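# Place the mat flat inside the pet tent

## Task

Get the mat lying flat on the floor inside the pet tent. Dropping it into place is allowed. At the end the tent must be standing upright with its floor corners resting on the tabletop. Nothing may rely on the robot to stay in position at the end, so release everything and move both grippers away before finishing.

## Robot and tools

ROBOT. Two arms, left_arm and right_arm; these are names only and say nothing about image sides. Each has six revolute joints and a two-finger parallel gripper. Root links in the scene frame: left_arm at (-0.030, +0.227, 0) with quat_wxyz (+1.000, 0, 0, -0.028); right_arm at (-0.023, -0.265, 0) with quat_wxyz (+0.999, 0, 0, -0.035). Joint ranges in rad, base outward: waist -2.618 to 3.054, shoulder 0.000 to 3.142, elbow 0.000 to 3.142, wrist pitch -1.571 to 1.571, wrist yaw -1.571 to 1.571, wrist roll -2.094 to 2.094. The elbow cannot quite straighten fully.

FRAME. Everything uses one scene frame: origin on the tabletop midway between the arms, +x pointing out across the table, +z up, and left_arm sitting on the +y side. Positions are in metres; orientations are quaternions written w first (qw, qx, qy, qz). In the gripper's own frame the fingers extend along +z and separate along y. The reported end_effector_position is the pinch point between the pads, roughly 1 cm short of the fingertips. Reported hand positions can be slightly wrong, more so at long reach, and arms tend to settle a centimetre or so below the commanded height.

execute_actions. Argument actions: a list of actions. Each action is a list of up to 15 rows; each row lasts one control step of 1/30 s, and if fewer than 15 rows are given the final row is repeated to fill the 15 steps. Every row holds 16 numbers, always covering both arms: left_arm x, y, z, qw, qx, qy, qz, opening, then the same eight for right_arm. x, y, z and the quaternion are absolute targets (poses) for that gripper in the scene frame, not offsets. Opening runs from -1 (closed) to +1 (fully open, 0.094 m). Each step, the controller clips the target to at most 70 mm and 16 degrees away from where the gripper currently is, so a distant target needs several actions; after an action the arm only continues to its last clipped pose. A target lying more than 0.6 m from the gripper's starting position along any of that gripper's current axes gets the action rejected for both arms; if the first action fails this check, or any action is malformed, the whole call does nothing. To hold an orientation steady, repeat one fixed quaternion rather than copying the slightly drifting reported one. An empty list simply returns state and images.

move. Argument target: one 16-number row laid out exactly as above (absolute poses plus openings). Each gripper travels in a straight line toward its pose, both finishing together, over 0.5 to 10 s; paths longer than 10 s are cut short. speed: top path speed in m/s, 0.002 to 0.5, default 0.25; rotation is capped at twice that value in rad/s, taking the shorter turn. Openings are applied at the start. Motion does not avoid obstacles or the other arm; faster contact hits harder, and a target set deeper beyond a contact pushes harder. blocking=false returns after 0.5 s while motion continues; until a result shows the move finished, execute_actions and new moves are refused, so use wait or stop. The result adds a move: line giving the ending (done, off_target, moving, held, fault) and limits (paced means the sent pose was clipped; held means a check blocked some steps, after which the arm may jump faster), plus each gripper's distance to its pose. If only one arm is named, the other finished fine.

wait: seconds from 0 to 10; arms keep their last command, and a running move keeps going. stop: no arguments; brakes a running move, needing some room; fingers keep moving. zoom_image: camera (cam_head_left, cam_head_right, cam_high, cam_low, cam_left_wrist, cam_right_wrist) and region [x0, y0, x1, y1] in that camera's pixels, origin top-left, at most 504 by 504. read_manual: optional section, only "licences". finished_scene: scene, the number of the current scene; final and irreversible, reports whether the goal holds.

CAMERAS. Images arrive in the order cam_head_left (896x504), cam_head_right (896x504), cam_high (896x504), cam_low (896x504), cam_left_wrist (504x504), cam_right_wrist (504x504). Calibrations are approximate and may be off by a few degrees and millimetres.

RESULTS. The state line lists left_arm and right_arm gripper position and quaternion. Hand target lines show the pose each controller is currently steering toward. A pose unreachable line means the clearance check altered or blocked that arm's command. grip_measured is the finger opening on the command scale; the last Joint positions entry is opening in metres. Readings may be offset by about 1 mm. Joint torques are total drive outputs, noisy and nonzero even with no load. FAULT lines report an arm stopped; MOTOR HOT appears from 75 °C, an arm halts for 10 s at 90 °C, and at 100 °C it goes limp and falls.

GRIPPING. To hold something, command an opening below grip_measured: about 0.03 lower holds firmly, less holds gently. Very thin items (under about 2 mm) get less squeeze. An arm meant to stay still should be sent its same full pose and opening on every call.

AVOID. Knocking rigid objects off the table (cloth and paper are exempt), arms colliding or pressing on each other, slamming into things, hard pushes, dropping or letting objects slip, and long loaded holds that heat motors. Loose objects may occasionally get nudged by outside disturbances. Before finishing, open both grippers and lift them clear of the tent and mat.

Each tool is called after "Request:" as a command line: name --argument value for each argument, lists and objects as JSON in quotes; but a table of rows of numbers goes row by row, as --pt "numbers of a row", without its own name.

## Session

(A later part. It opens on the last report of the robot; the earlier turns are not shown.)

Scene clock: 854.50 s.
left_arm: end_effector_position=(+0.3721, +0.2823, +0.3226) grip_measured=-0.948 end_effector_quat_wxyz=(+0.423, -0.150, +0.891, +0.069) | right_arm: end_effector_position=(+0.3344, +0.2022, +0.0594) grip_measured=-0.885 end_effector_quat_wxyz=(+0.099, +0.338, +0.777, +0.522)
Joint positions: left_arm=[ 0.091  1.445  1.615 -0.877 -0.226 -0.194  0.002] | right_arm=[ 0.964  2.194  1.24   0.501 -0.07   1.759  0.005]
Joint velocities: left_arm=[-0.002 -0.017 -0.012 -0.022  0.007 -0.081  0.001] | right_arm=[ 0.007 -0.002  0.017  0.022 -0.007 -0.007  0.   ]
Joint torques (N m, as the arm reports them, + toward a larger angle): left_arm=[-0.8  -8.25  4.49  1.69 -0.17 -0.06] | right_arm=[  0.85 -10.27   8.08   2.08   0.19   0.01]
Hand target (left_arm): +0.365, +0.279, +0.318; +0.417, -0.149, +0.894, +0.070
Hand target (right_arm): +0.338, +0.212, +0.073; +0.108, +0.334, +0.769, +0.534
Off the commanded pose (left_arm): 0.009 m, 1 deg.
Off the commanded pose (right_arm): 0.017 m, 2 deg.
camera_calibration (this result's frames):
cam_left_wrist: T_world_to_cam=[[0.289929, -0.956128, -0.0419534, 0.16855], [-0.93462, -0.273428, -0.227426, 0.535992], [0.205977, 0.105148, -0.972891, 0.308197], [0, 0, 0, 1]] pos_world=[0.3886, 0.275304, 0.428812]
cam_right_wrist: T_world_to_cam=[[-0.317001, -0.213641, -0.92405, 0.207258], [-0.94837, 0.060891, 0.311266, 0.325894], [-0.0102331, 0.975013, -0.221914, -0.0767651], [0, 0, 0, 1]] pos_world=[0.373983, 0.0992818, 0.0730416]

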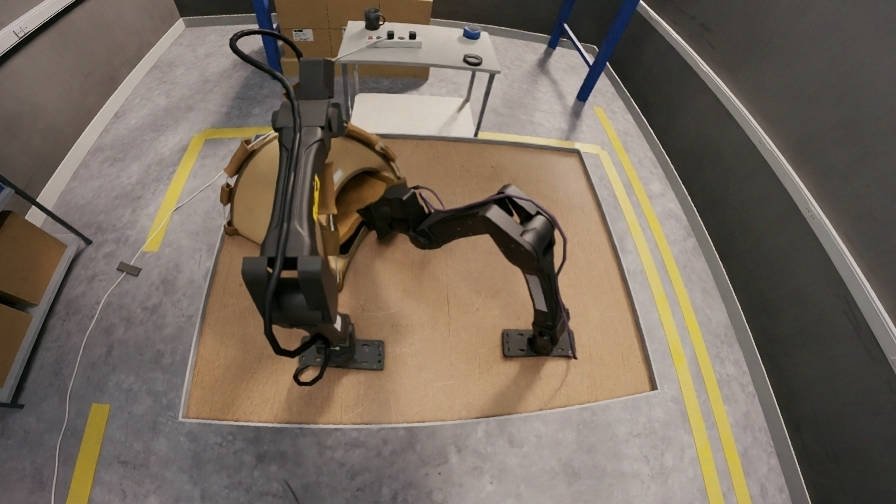

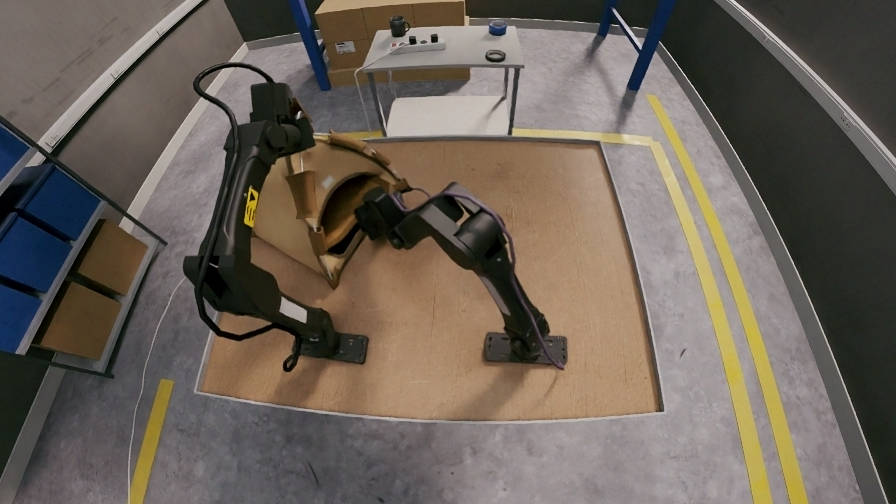

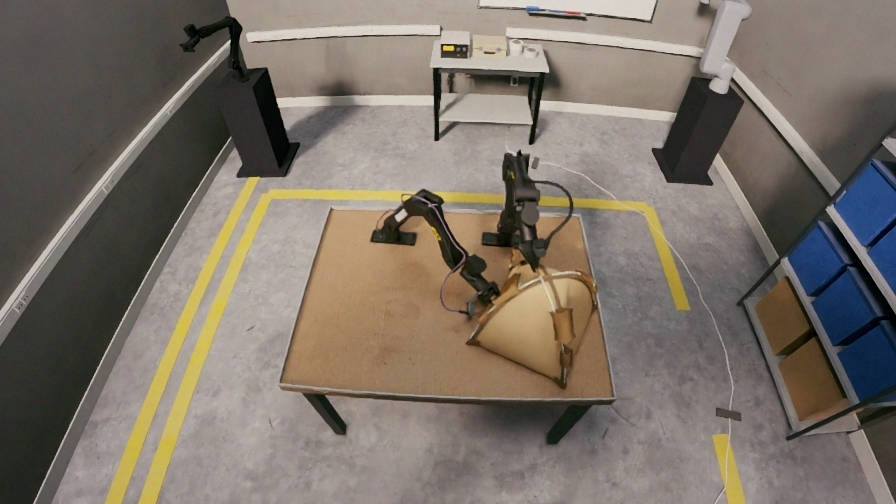

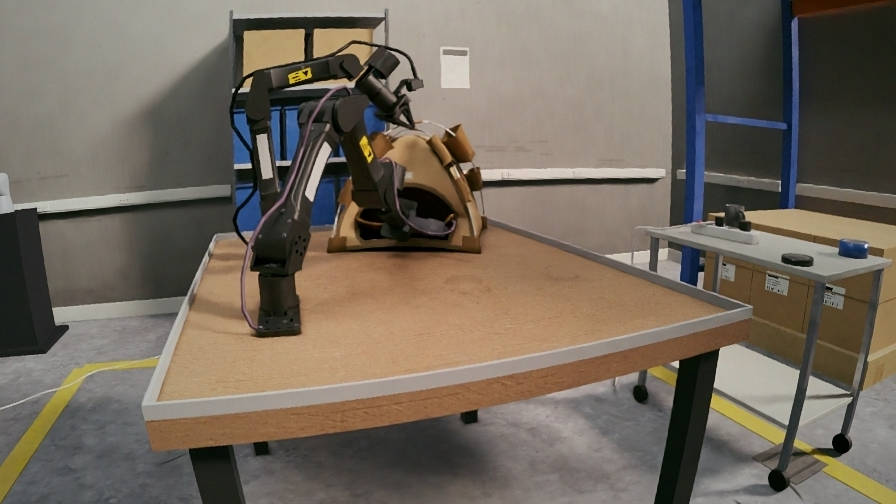

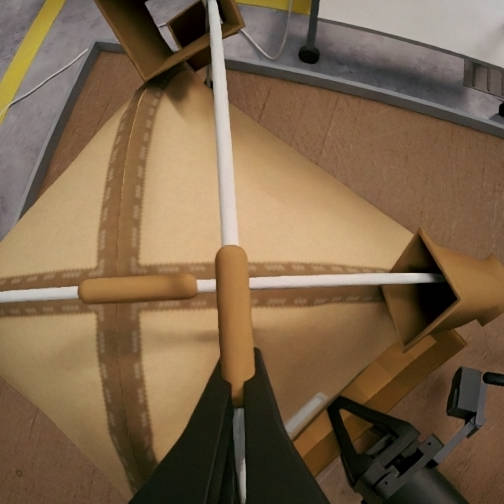

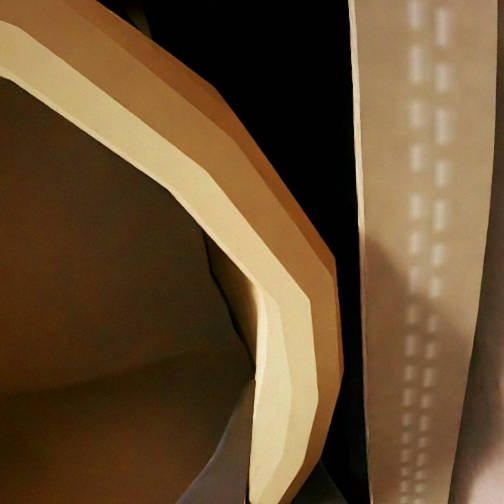

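Request:
move --target '[0.365,0.2794,0.318,0.4168,-0.1496,0.8939,0.0697,-0.96, 0.327,0.2345,0.073,0.1086,0.3344,0.7690,0.5336,-0.92]' --speed 0.03

Scene clock: 864.67 s.
left_arm: end_effector_position=(+0.3721, +0.2823, +0.3226) grip_measured=-0.948 end_effector_quat_wxyz=(+0.423, -0.150, +0.891, +0.069) | right_arm: end_effector_position=(+0.3285, +0.2188, +0.0566) grip_measured=-0.885 end_effector_quat_wxyz=(+0.110, +0.346, +0.776, +0.516)
Joint positions: left_arm=[ 0.091  1.445  1.615 -0.877 -0.226 -0.194  0.002] | right_arm=[ 1.01   2.227  1.293  0.476 -0.002  1.779  0.005]
Joint velocities: left_arm=[-0.002 -0.002  0.002  0.051 -0.007 -0.007  0.001] | right_arm=[ 0.012 -0.012  0.002 -0.037  0.022  0.022 -0.   ]
Joint torques (N m, as the arm reports them, + toward a larger angle): left_arm=[-0.7  -8.25  4.45  1.68 -0.16 -0.06] | right_arm=[  1.36 -10.7    8.24   2.16  -0.03   0.02]
Hand target (left_arm): +0.365, +0.279, +0.318; +0.417, -0.149, +0.894, +0.070
Hand target (right_arm): +0.326, +0.233, +0.073; +0.109, +0.335, +0.769, +0.534
Off the commanded pose (left_arm): 0.009 m, 1 deg.
Off the commanded pose (right_arm): 0.023 m, 2 deg.
move: off_target (right_arm)
camera_calibration (this result's frames):
cam_left_wrist: T_world_to_cam=[[0.289929, -0.956128, -0.0419534, 0.16855], [-0.93462, -0.273428, -0.227426, 0.535992], [0.205977, 0.105148, -0.972891, 0.308197], [0, 0, 0, 1]] pos_world=[0.3886, 0.275304, 0.428812]
cam_right_wrist: T_world_to_cam=[[-0.317268, -0.217172, -0.923135, 0.20715], [-0.948214, 0.0882312, 0.30513, 0.314521], [0.0151834, 0.972138, -0.233919, -0.100685], [0, 0, 0, 1]] pos_world=[0.365484, 0.115116, 0.0717051]

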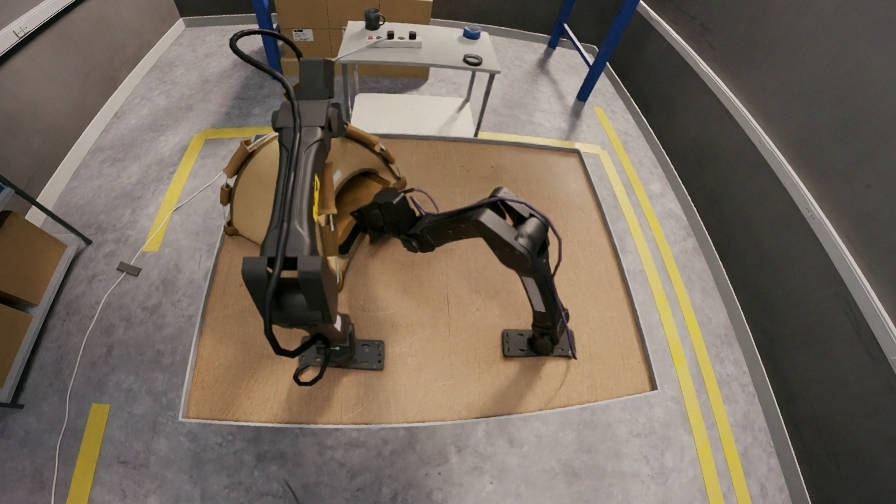

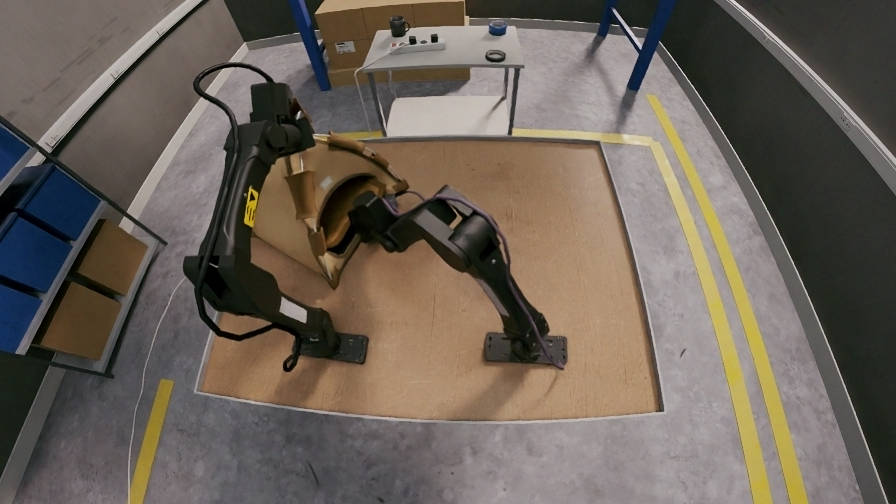

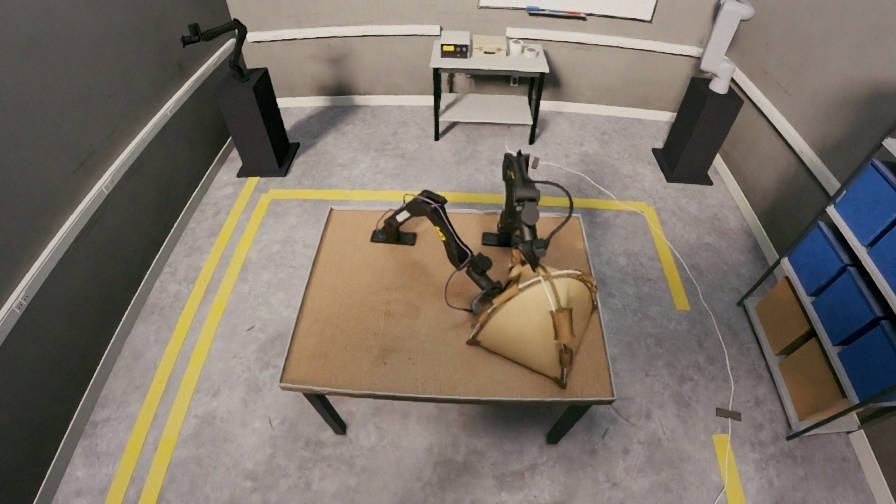

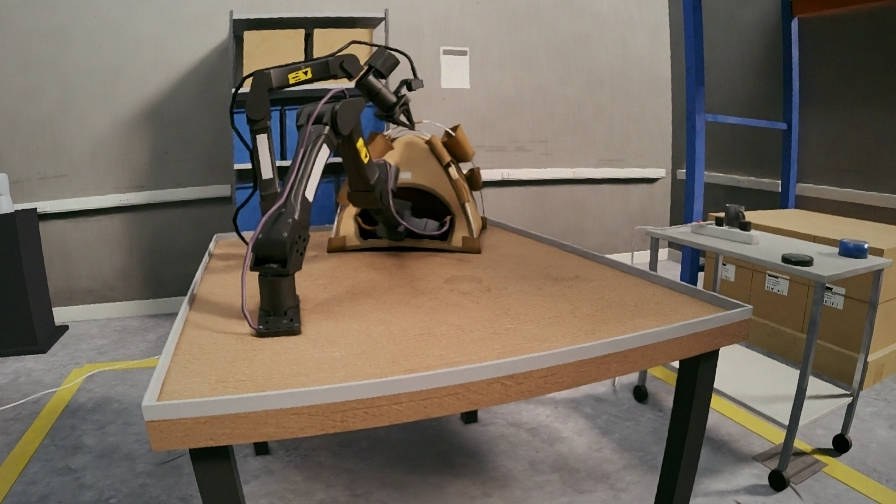

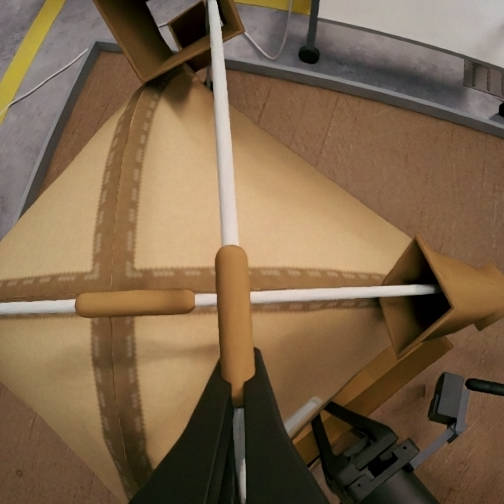

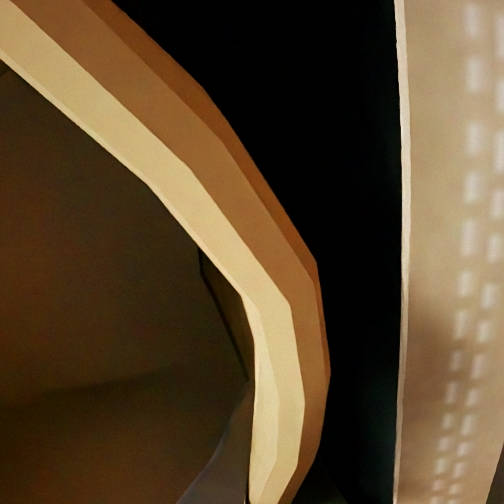

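Request:
zoom_image --camera "cam_head_right" --region '[280, 150, 430, 290]'

Request:
zoom_image --camera "cam_low" --region '[320, 170, 500, 265]'

Region (280, 150, 430, 290) of cam_head_right's 896x504 image, scaled by 3.360, with more detail than that image has; it fills the top 470 rows of this view, and the rest is white.

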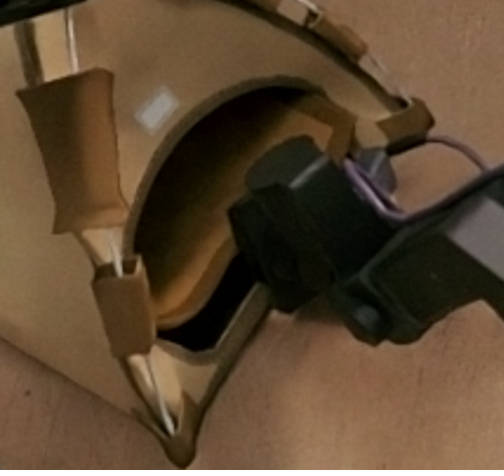

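Region (320, 170, 500, 265) of cam_low's 896x504 image, scaled by 2.800, with more detail than that image has; it fills the top 266 rows of this view, and the rest is white.

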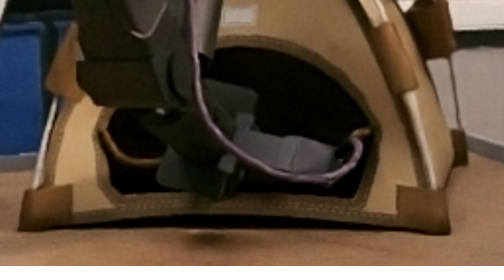

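Request:
move --target '[0.365,0.2794,0.318,0.4168,-0.1496,0.8939,0.0697,-0.96, 0.325,0.236,0.076,0.1040,0.1887,0.8173,0.5346,-0.92]' --speed 0.06

Scene clock: 888.60 s.
left_arm: end_effector_position=(+0.3721, +0.2823, +0.3226) grip_measured=-0.948 end_effector_quat_wxyz=(+0.423, -0.150, +0.891, +0.069) | right_arm: end_effector_position=(+0.3206, +0.2276, +0.0604) grip_measured=-0.885 end_effector_quat_wxyz=(+0.105, +0.206, +0.822, +0.520)
Joint positions: left_arm=[ 0.091  1.445  1.615 -0.877 -0.226 -0.194  0.002] | right_arm=[ 0.97   2.234  1.324  0.447 -0.203  1.516  0.005]
Joint velocities: left_arm=[ 0.002  0.007 -0.017  0.022 -0.051  0.022  0.   ] | right_arm=[-0.002 -0.007 -0.007 -0.007 -0.125 -0.066 -0.001]
Joint torques (N m, as the arm reports them, + toward a larger angle): left_arm=[-0.78 -8.21  4.5   1.68 -0.17 -0.08] | right_arm=[ -0.42 -10.83   8.22   2.07  -0.38  -0.15]
Hand target (left_arm): +0.365, +0.279, +0.318; +0.417, -0.149, +0.894, +0.070
Hand target (right_arm): +0.324, +0.235, +0.076; +0.105, +0.189, +0.817, +0.535
Off the commanded pose (left_arm): 0.009 m, 1 deg.
Off the commanded pose (right_arm): 0.018 m, 3 deg.
move: off_target (right_arm)
camera_calibration (this result's frames):
cam_left_wrist: T_world_to_cam=[[0.289929, -0.956128, -0.0419534, 0.16855], [-0.93462, -0.273428, -0.227426, 0.535992], [0.205977, 0.105148, -0.972891, 0.308197], [0, 0, 0, 1]] pos_world=[0.3886, 0.275304, 0.428812]
cam_right_wrist: T_world_to_cam=[[-0.124774, -0.340646, -0.931875, 0.176946], [-0.973021, -0.141695, 0.182079, 0.37282], [-0.194066, 0.929453, -0.313776, -0.0265955], [0, 0, 0, 1]] pos_world=[0.379678, 0.137822, 0.0886636]

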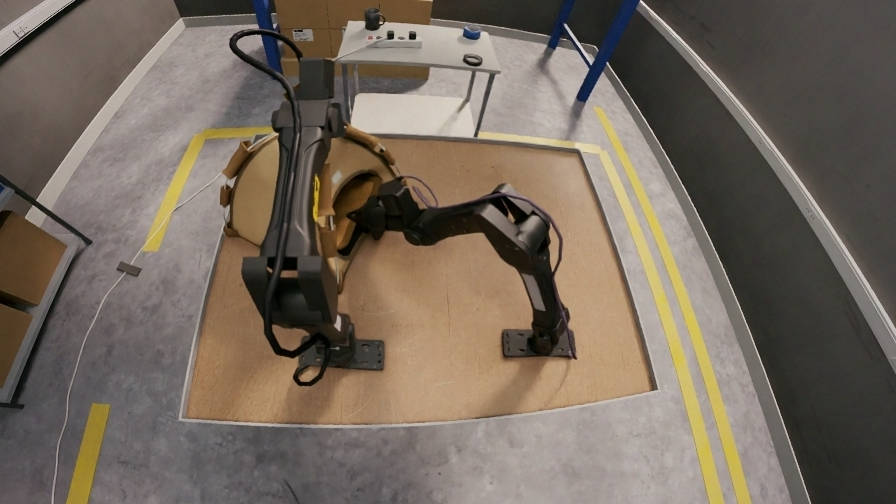

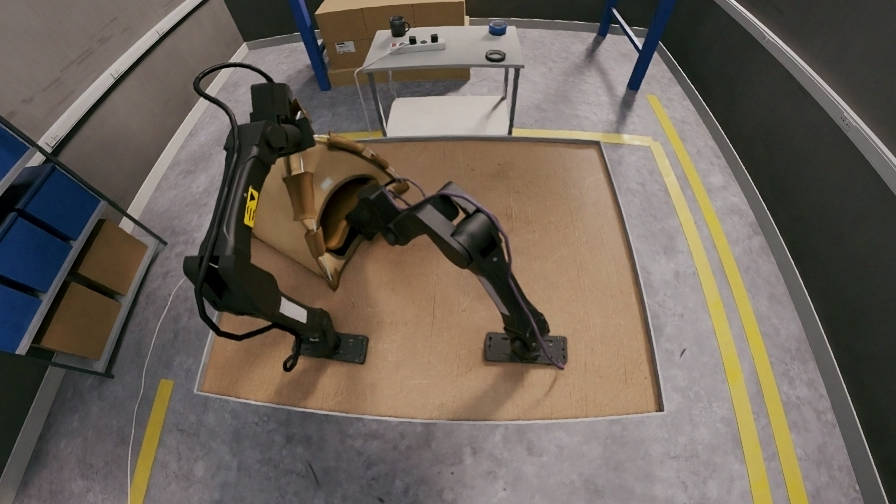

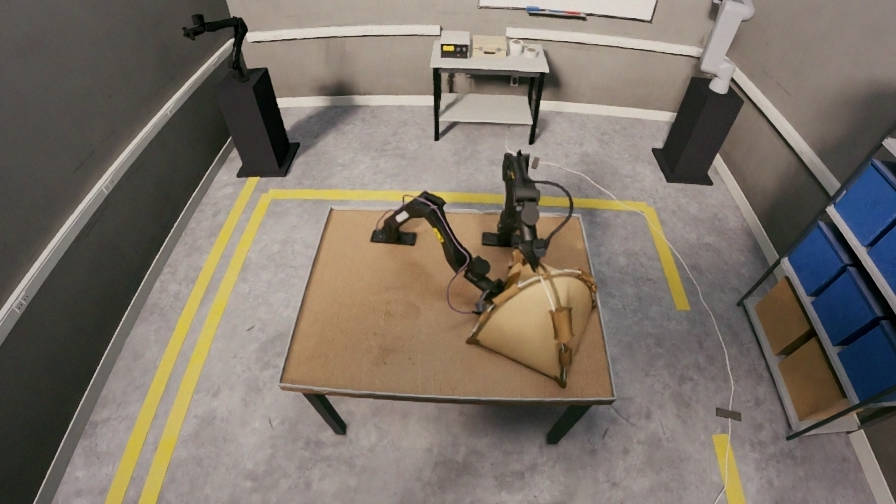

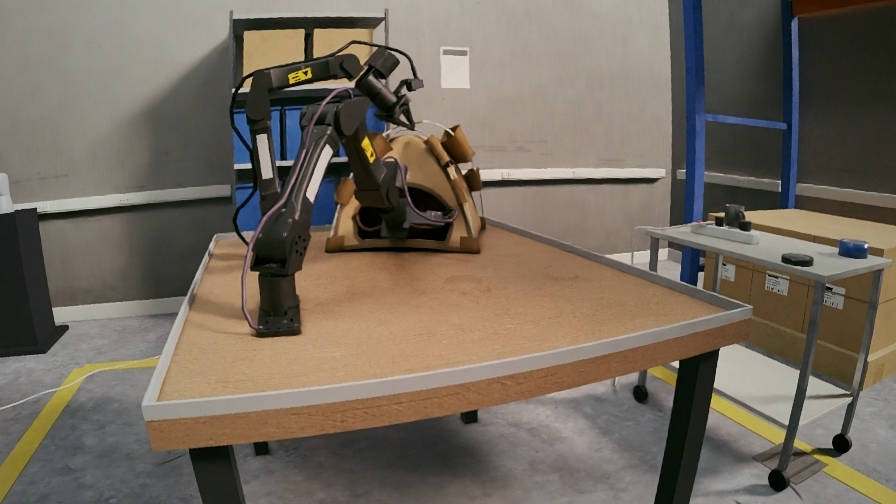

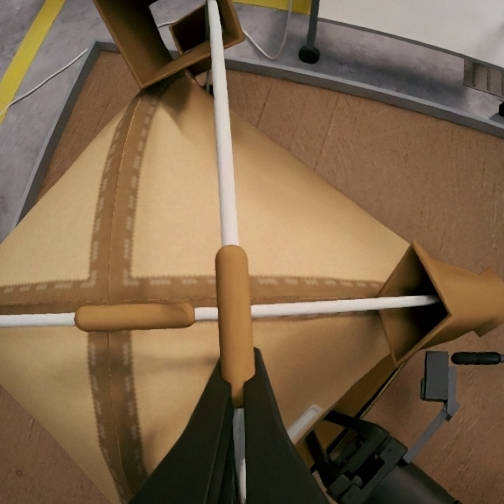

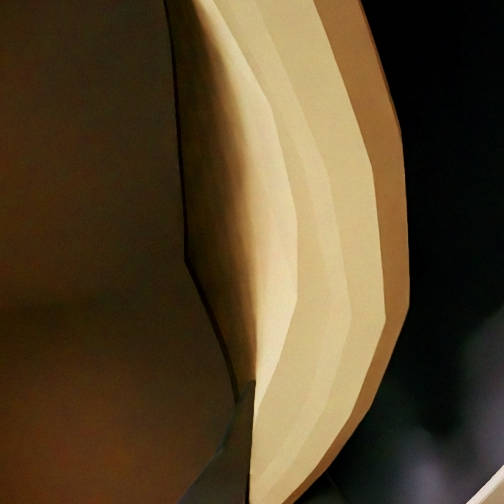

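Request:
zoom_image --camera "cam_head_left" --region '[310, 150, 440, 290]'

Request:
zoom_image --camera "cam_low" --region '[320, 170, 500, 265]'

Request:
zoom_image --camera "cam_head_right" --region '[280, 150, 430, 290]'

Region (310, 150, 440, 290) of cam_head_left's 896x504 image, scaled by 3.600, with more detail than that image has; it fills the left 468 columns of this view, and the rest is white.

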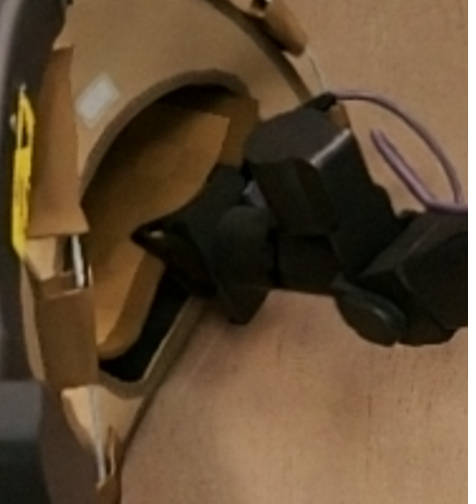

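Region (320, 170, 500, 265) of cam_low's 896x504 image, scaled by 2.800, with more detail than that image has; it fills the top 266 rows of this view, and the rest is white.

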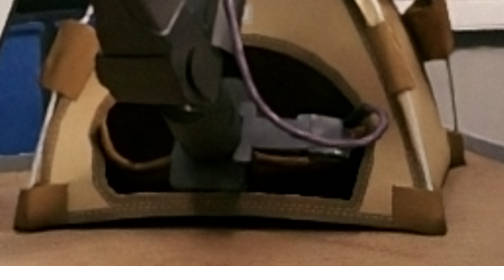

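Region (280, 150, 430, 290) of cam_head_right's 896x504 image, scaled by 3.360, with more detail than that image has; it fills the top 470 rows of this view, and the rest is white.

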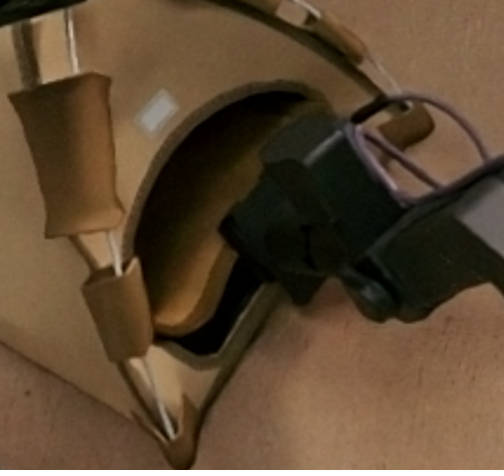

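Request:
move --target '[0.365,0.2794,0.318,0.4168,-0.1496,0.8939,0.0697,-0.96, 0.331,0.249,0.076,0.1040,0.1887,0.8173,0.5346,-0.92]' --speed 0.03

Scene clock: 899.53 s.
left_arm: end_effector_position=(+0.3721, +0.2823, +0.3226) grip_measured=-0.948 end_effector_quat_wxyz=(+0.423, -0.150, +0.891, +0.069) | right_arm: end_effector_position=(+0.3274, +0.2387, +0.0591) grip_measured=-0.885 end_effector_quat_wxyz=(+0.101, +0.203, +0.825, +0.518)
Joint positions: left_arm=[ 0.091  1.445  1.615 -0.877 -0.226 -0.194  0.002] | right_arm=[ 0.97   2.276  1.4    0.406 -0.212  1.513  0.005]
Joint velocities: left_arm=[ 0.002  0.012 -0.027  0.022 -0.022  0.022 -0.   ] | right_arm=[-0.017 -0.027 -0.007 -0.051  0.037 -0.022  0.001]
Joint torques (N m, as the arm reports them, + toward a larger angle): left_arm=[-0.74 -8.23  4.52  1.69 -0.19 -0.06] | right_arm=[  0.11 -11.2    8.34   2.09  -0.24  -0.1 ]
Hand target (left_arm): +0.365, +0.279, +0.318; +0.417, -0.149, +0.894, +0.070
Hand target (right_arm): +0.330, +0.248, +0.076; +0.104, +0.189, +0.817, +0.535
Off the commanded pose (left_arm): 0.009 m, 1 deg.
Off the commanded pose (right_arm): 0.020 m, 3 deg.
move: off_target (right_arm)
camera_calibration (this result's frames):
cam_left_wrist: T_world_to_cam=[[0.289929, -0.956128, -0.0419534, 0.16855], [-0.93462, -0.273428, -0.227426, 0.535992], [0.205977, 0.105148, -0.972891, 0.308197], [0, 0, 0, 1]] pos_world=[0.3886, 0.275304, 0.428812]
cam_right_wrist: T_world_to_cam=[[-0.125392, -0.345143, -0.930136, 0.181605], [-0.970825, -0.15046, 0.186708, 0.38233], [-0.204389, 0.926411, -0.316207, -0.0317453], [0, 0, 0, 1]] pos_world=[0.387459, 0.149614, 0.0874947]

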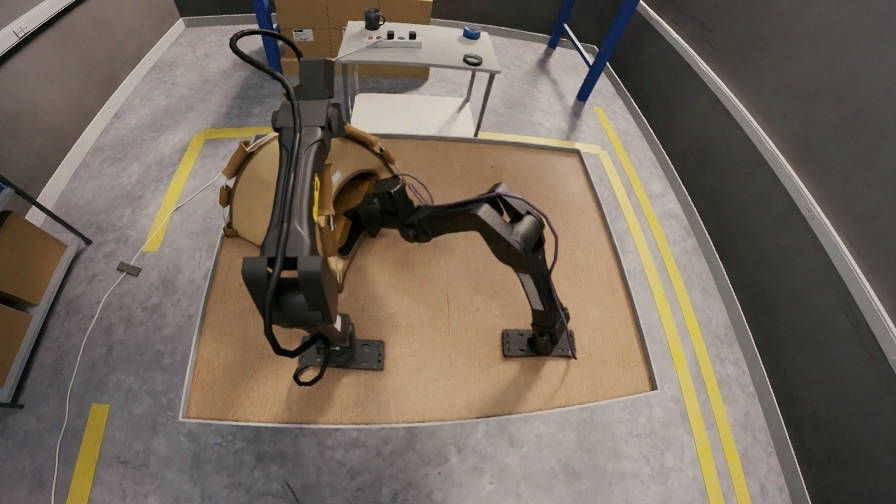

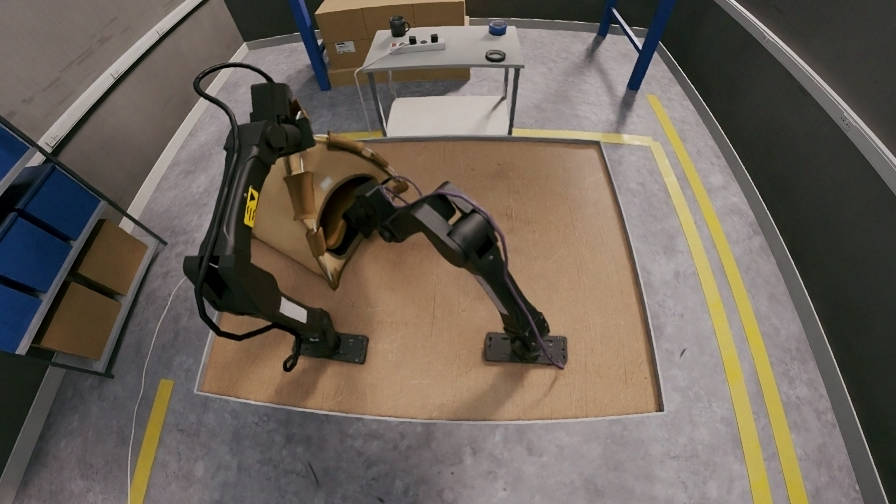

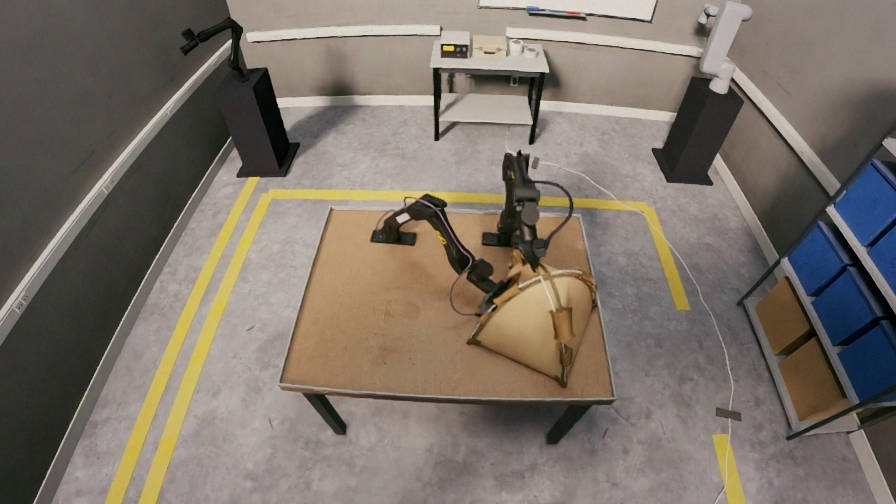

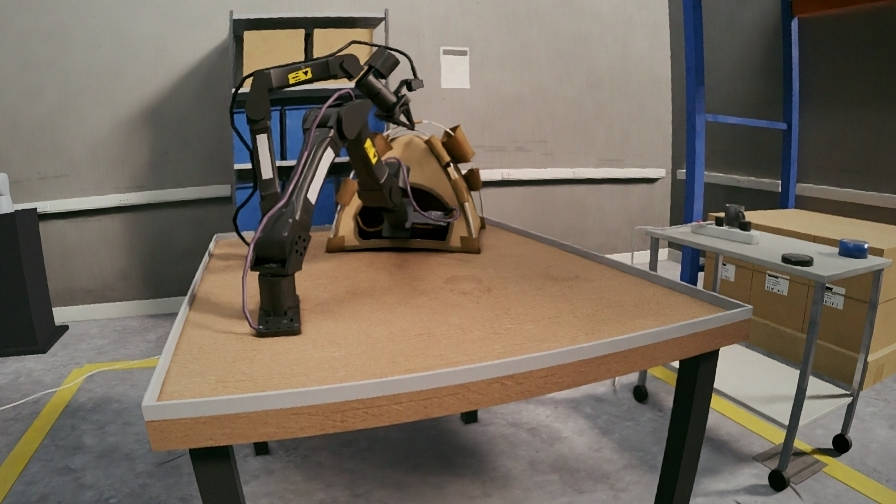

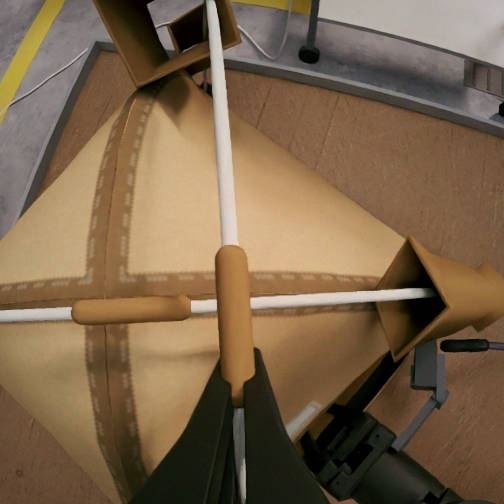

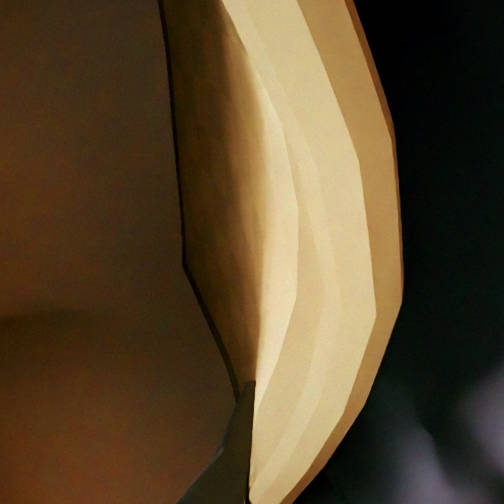

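Request:
zoom_image --camera "cam_head_left" --region '[310, 150, 440, 290]'

Request:
zoom_image --camera "cam_low" --region '[330, 175, 490, 260]'

Request:
zoom_image --camera "cam_head_right" --region '[280, 150, 430, 290]'

Region (310, 150, 440, 290) of cam_head_left's 896x504 image, scaled by 3.600, with more detail than that image has; it fills the left 468 columns of this view, and the rest is white.

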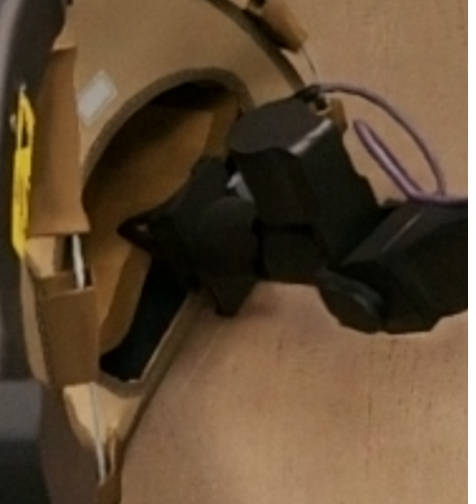

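Region (330, 175, 490, 260) of cam_low's 896x504 image, scaled by 3.150, with more detail than that image has; it fills the top 268 rows of this view, and the rest is white.

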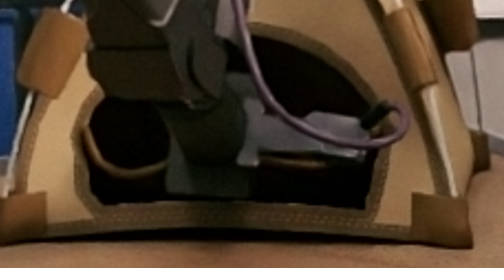

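Region (280, 150, 430, 290) of cam_head_right's 896x504 image, scaled by 3.360, with more detail than that image has; it fills the top 470 rows of this view, and the rest is white.

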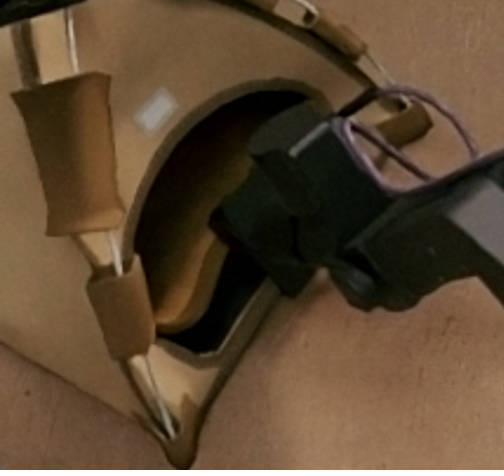

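Request:
move --target '[0.365,0.2794,0.318,0.4168,-0.1496,0.8939,0.0697,-0.96, 0.349,0.251,0.077,0.1039,0.2729,0.7930,0.5346,-0.92]' --speed 0.05

Scene clock: 921.87 s.
left_arm: end_effector_position=(+0.3721, +0.2823, +0.3226) grip_measured=-0.948 end_effector_quat_wxyz=(+0.423, -0.150, +0.891, +0.069) | right_arm: end_effector_position=(+0.3430, +0.2407, +0.0598) grip_measured=-0.885 end_effector_quat_wxyz=(+0.091, +0.276, +0.804, +0.519)
Joint positions: left_arm=[ 0.091  1.445  1.615 -0.877 -0.226 -0.194  0.002] | right_arm=[ 0.97   2.303  1.453  0.383 -0.15   1.653  0.005]
Joint velocities: left_arm=[-0.022 -0.012  0.017  0.081 -0.066 -0.007 -0.   ] | right_arm=[-0.012 -0.007  0.002 -0.051 -0.051  0.051  0.   ]
Joint torques (N m, as the arm reports them, + toward a larger angle): left_arm=[-0.78 -8.26  4.47  1.69 -0.17 -0.04] | right_arm=[  0.7  -11.53   8.57   2.18   0.16  -0.01]
Hand target (left_arm): +0.365, +0.279, +0.318; +0.417, -0.149, +0.894, +0.070
Hand target (right_arm): +0.348, +0.250, +0.077; +0.104, +0.273, +0.793, +0.535
Off the commanded pose (left_arm): 0.009 m, 1 deg.
Off the commanded pose (right_arm): 0.021 m, 3 deg.
move: off_target (right_arm)
camera_calibration (this result's frames):
cam_left_wrist: T_world_to_cam=[[0.289929, -0.956128, -0.0419534, 0.16855], [-0.93462, -0.273428, -0.227426, 0.535992], [0.205977, 0.105148, -0.972891, 0.308197], [0, 0, 0, 1]] pos_world=[0.3886, 0.275304, 0.428812]
cam_right_wrist: T_world_to_cam=[[-0.244408, -0.284595, -0.926968, 0.21093], [-0.962388, -0.0457597, 0.267796, 0.364715], [-0.118631, 0.957555, -0.262707, -0.0703225], [0, 0, 0, 1]] pos_world=[0.394208, 0.144057, 0.0793822]

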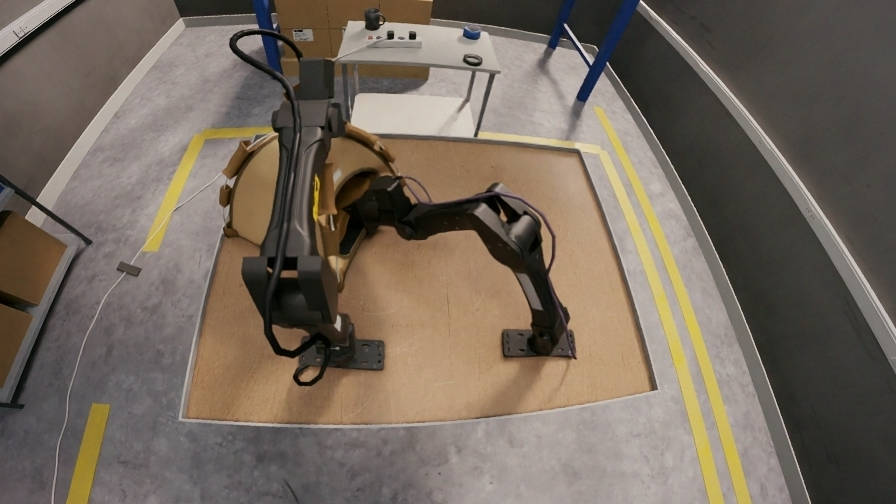

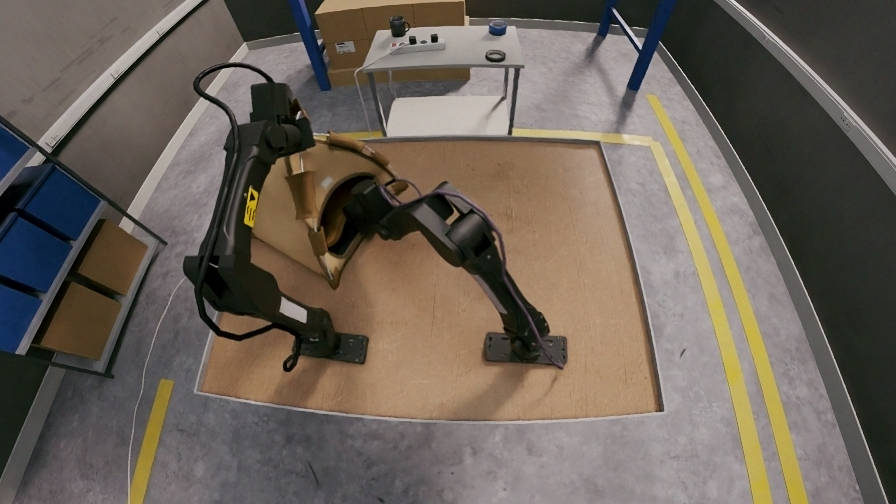

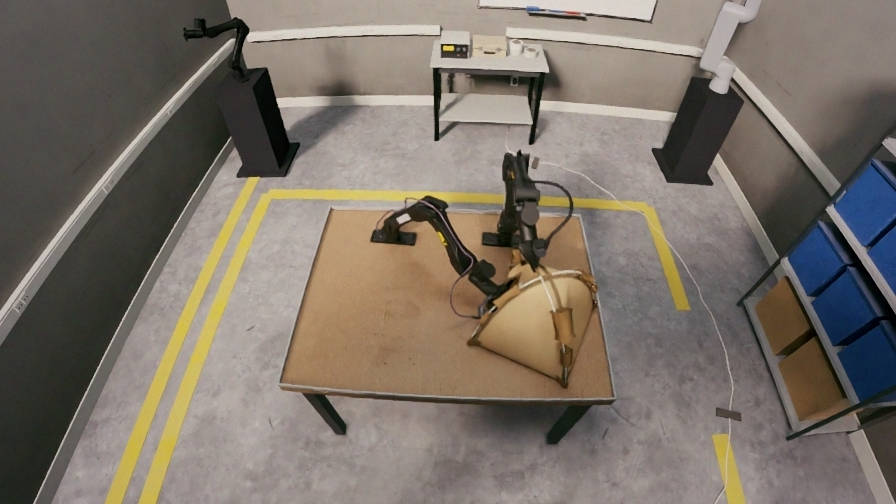

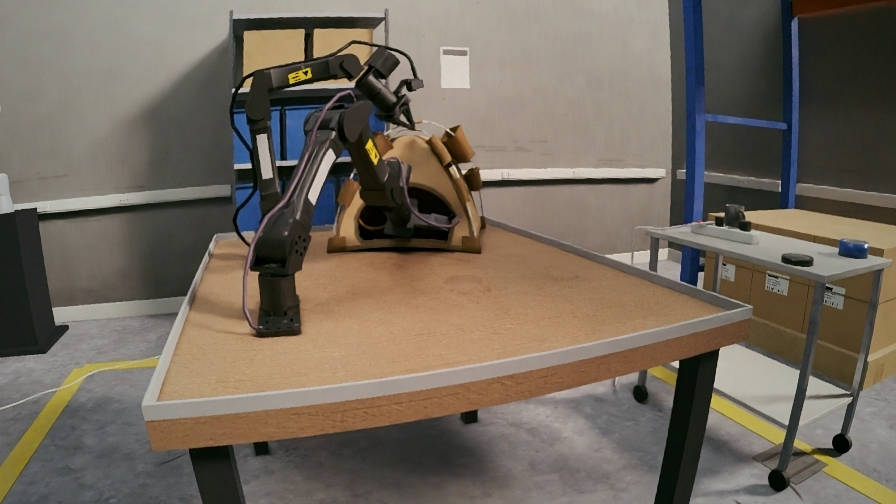

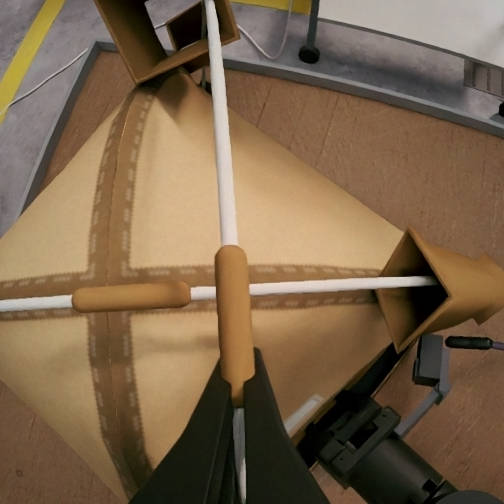

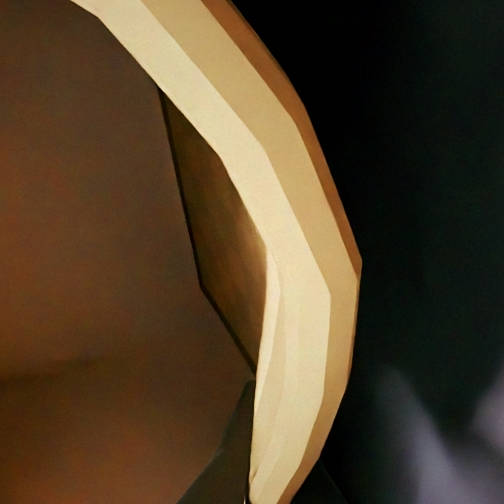

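Request:
zoom_image --camera "cam_low" --region '[330, 175, 490, 260]'

Request:
zoom_image --camera "cam_head_right" --region '[280, 150, 430, 290]'

Request:
zoom_image --camera "cam_head_left" --region '[310, 150, 440, 290]'

Region (330, 175, 490, 260) of cam_low's 896x504 image, scaled by 3.150, with more detail than that image has; it fills the top 268 rows of this view, and the rest is white.

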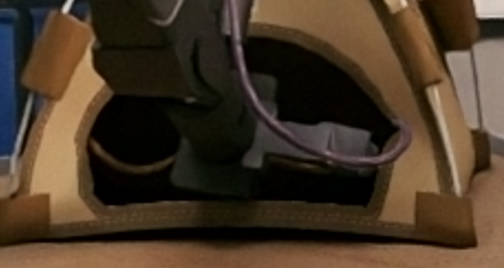

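Region (280, 150, 430, 290) of cam_head_right's 896x504 image, scaled by 3.360, with more detail than that image has; it fills the top 470 rows of this view, and the rest is white.

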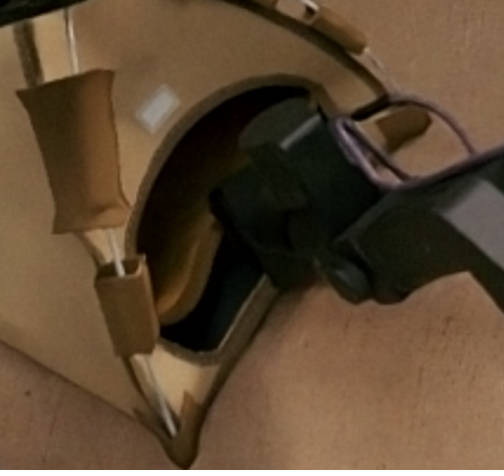

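Region (310, 150, 440, 290) of cam_head_left's 896x504 image, scaled by 3.600, with more detail than that image has; it fills the left 468 columns of this view, and the rest is white.

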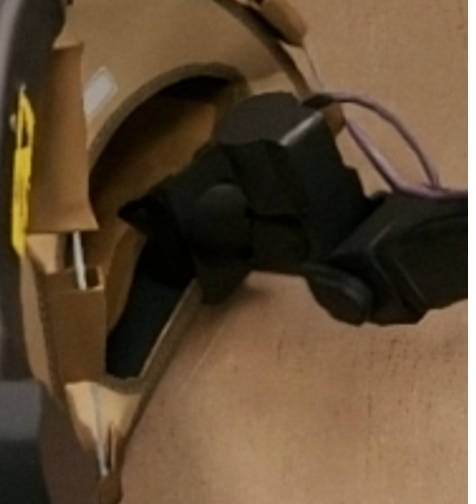

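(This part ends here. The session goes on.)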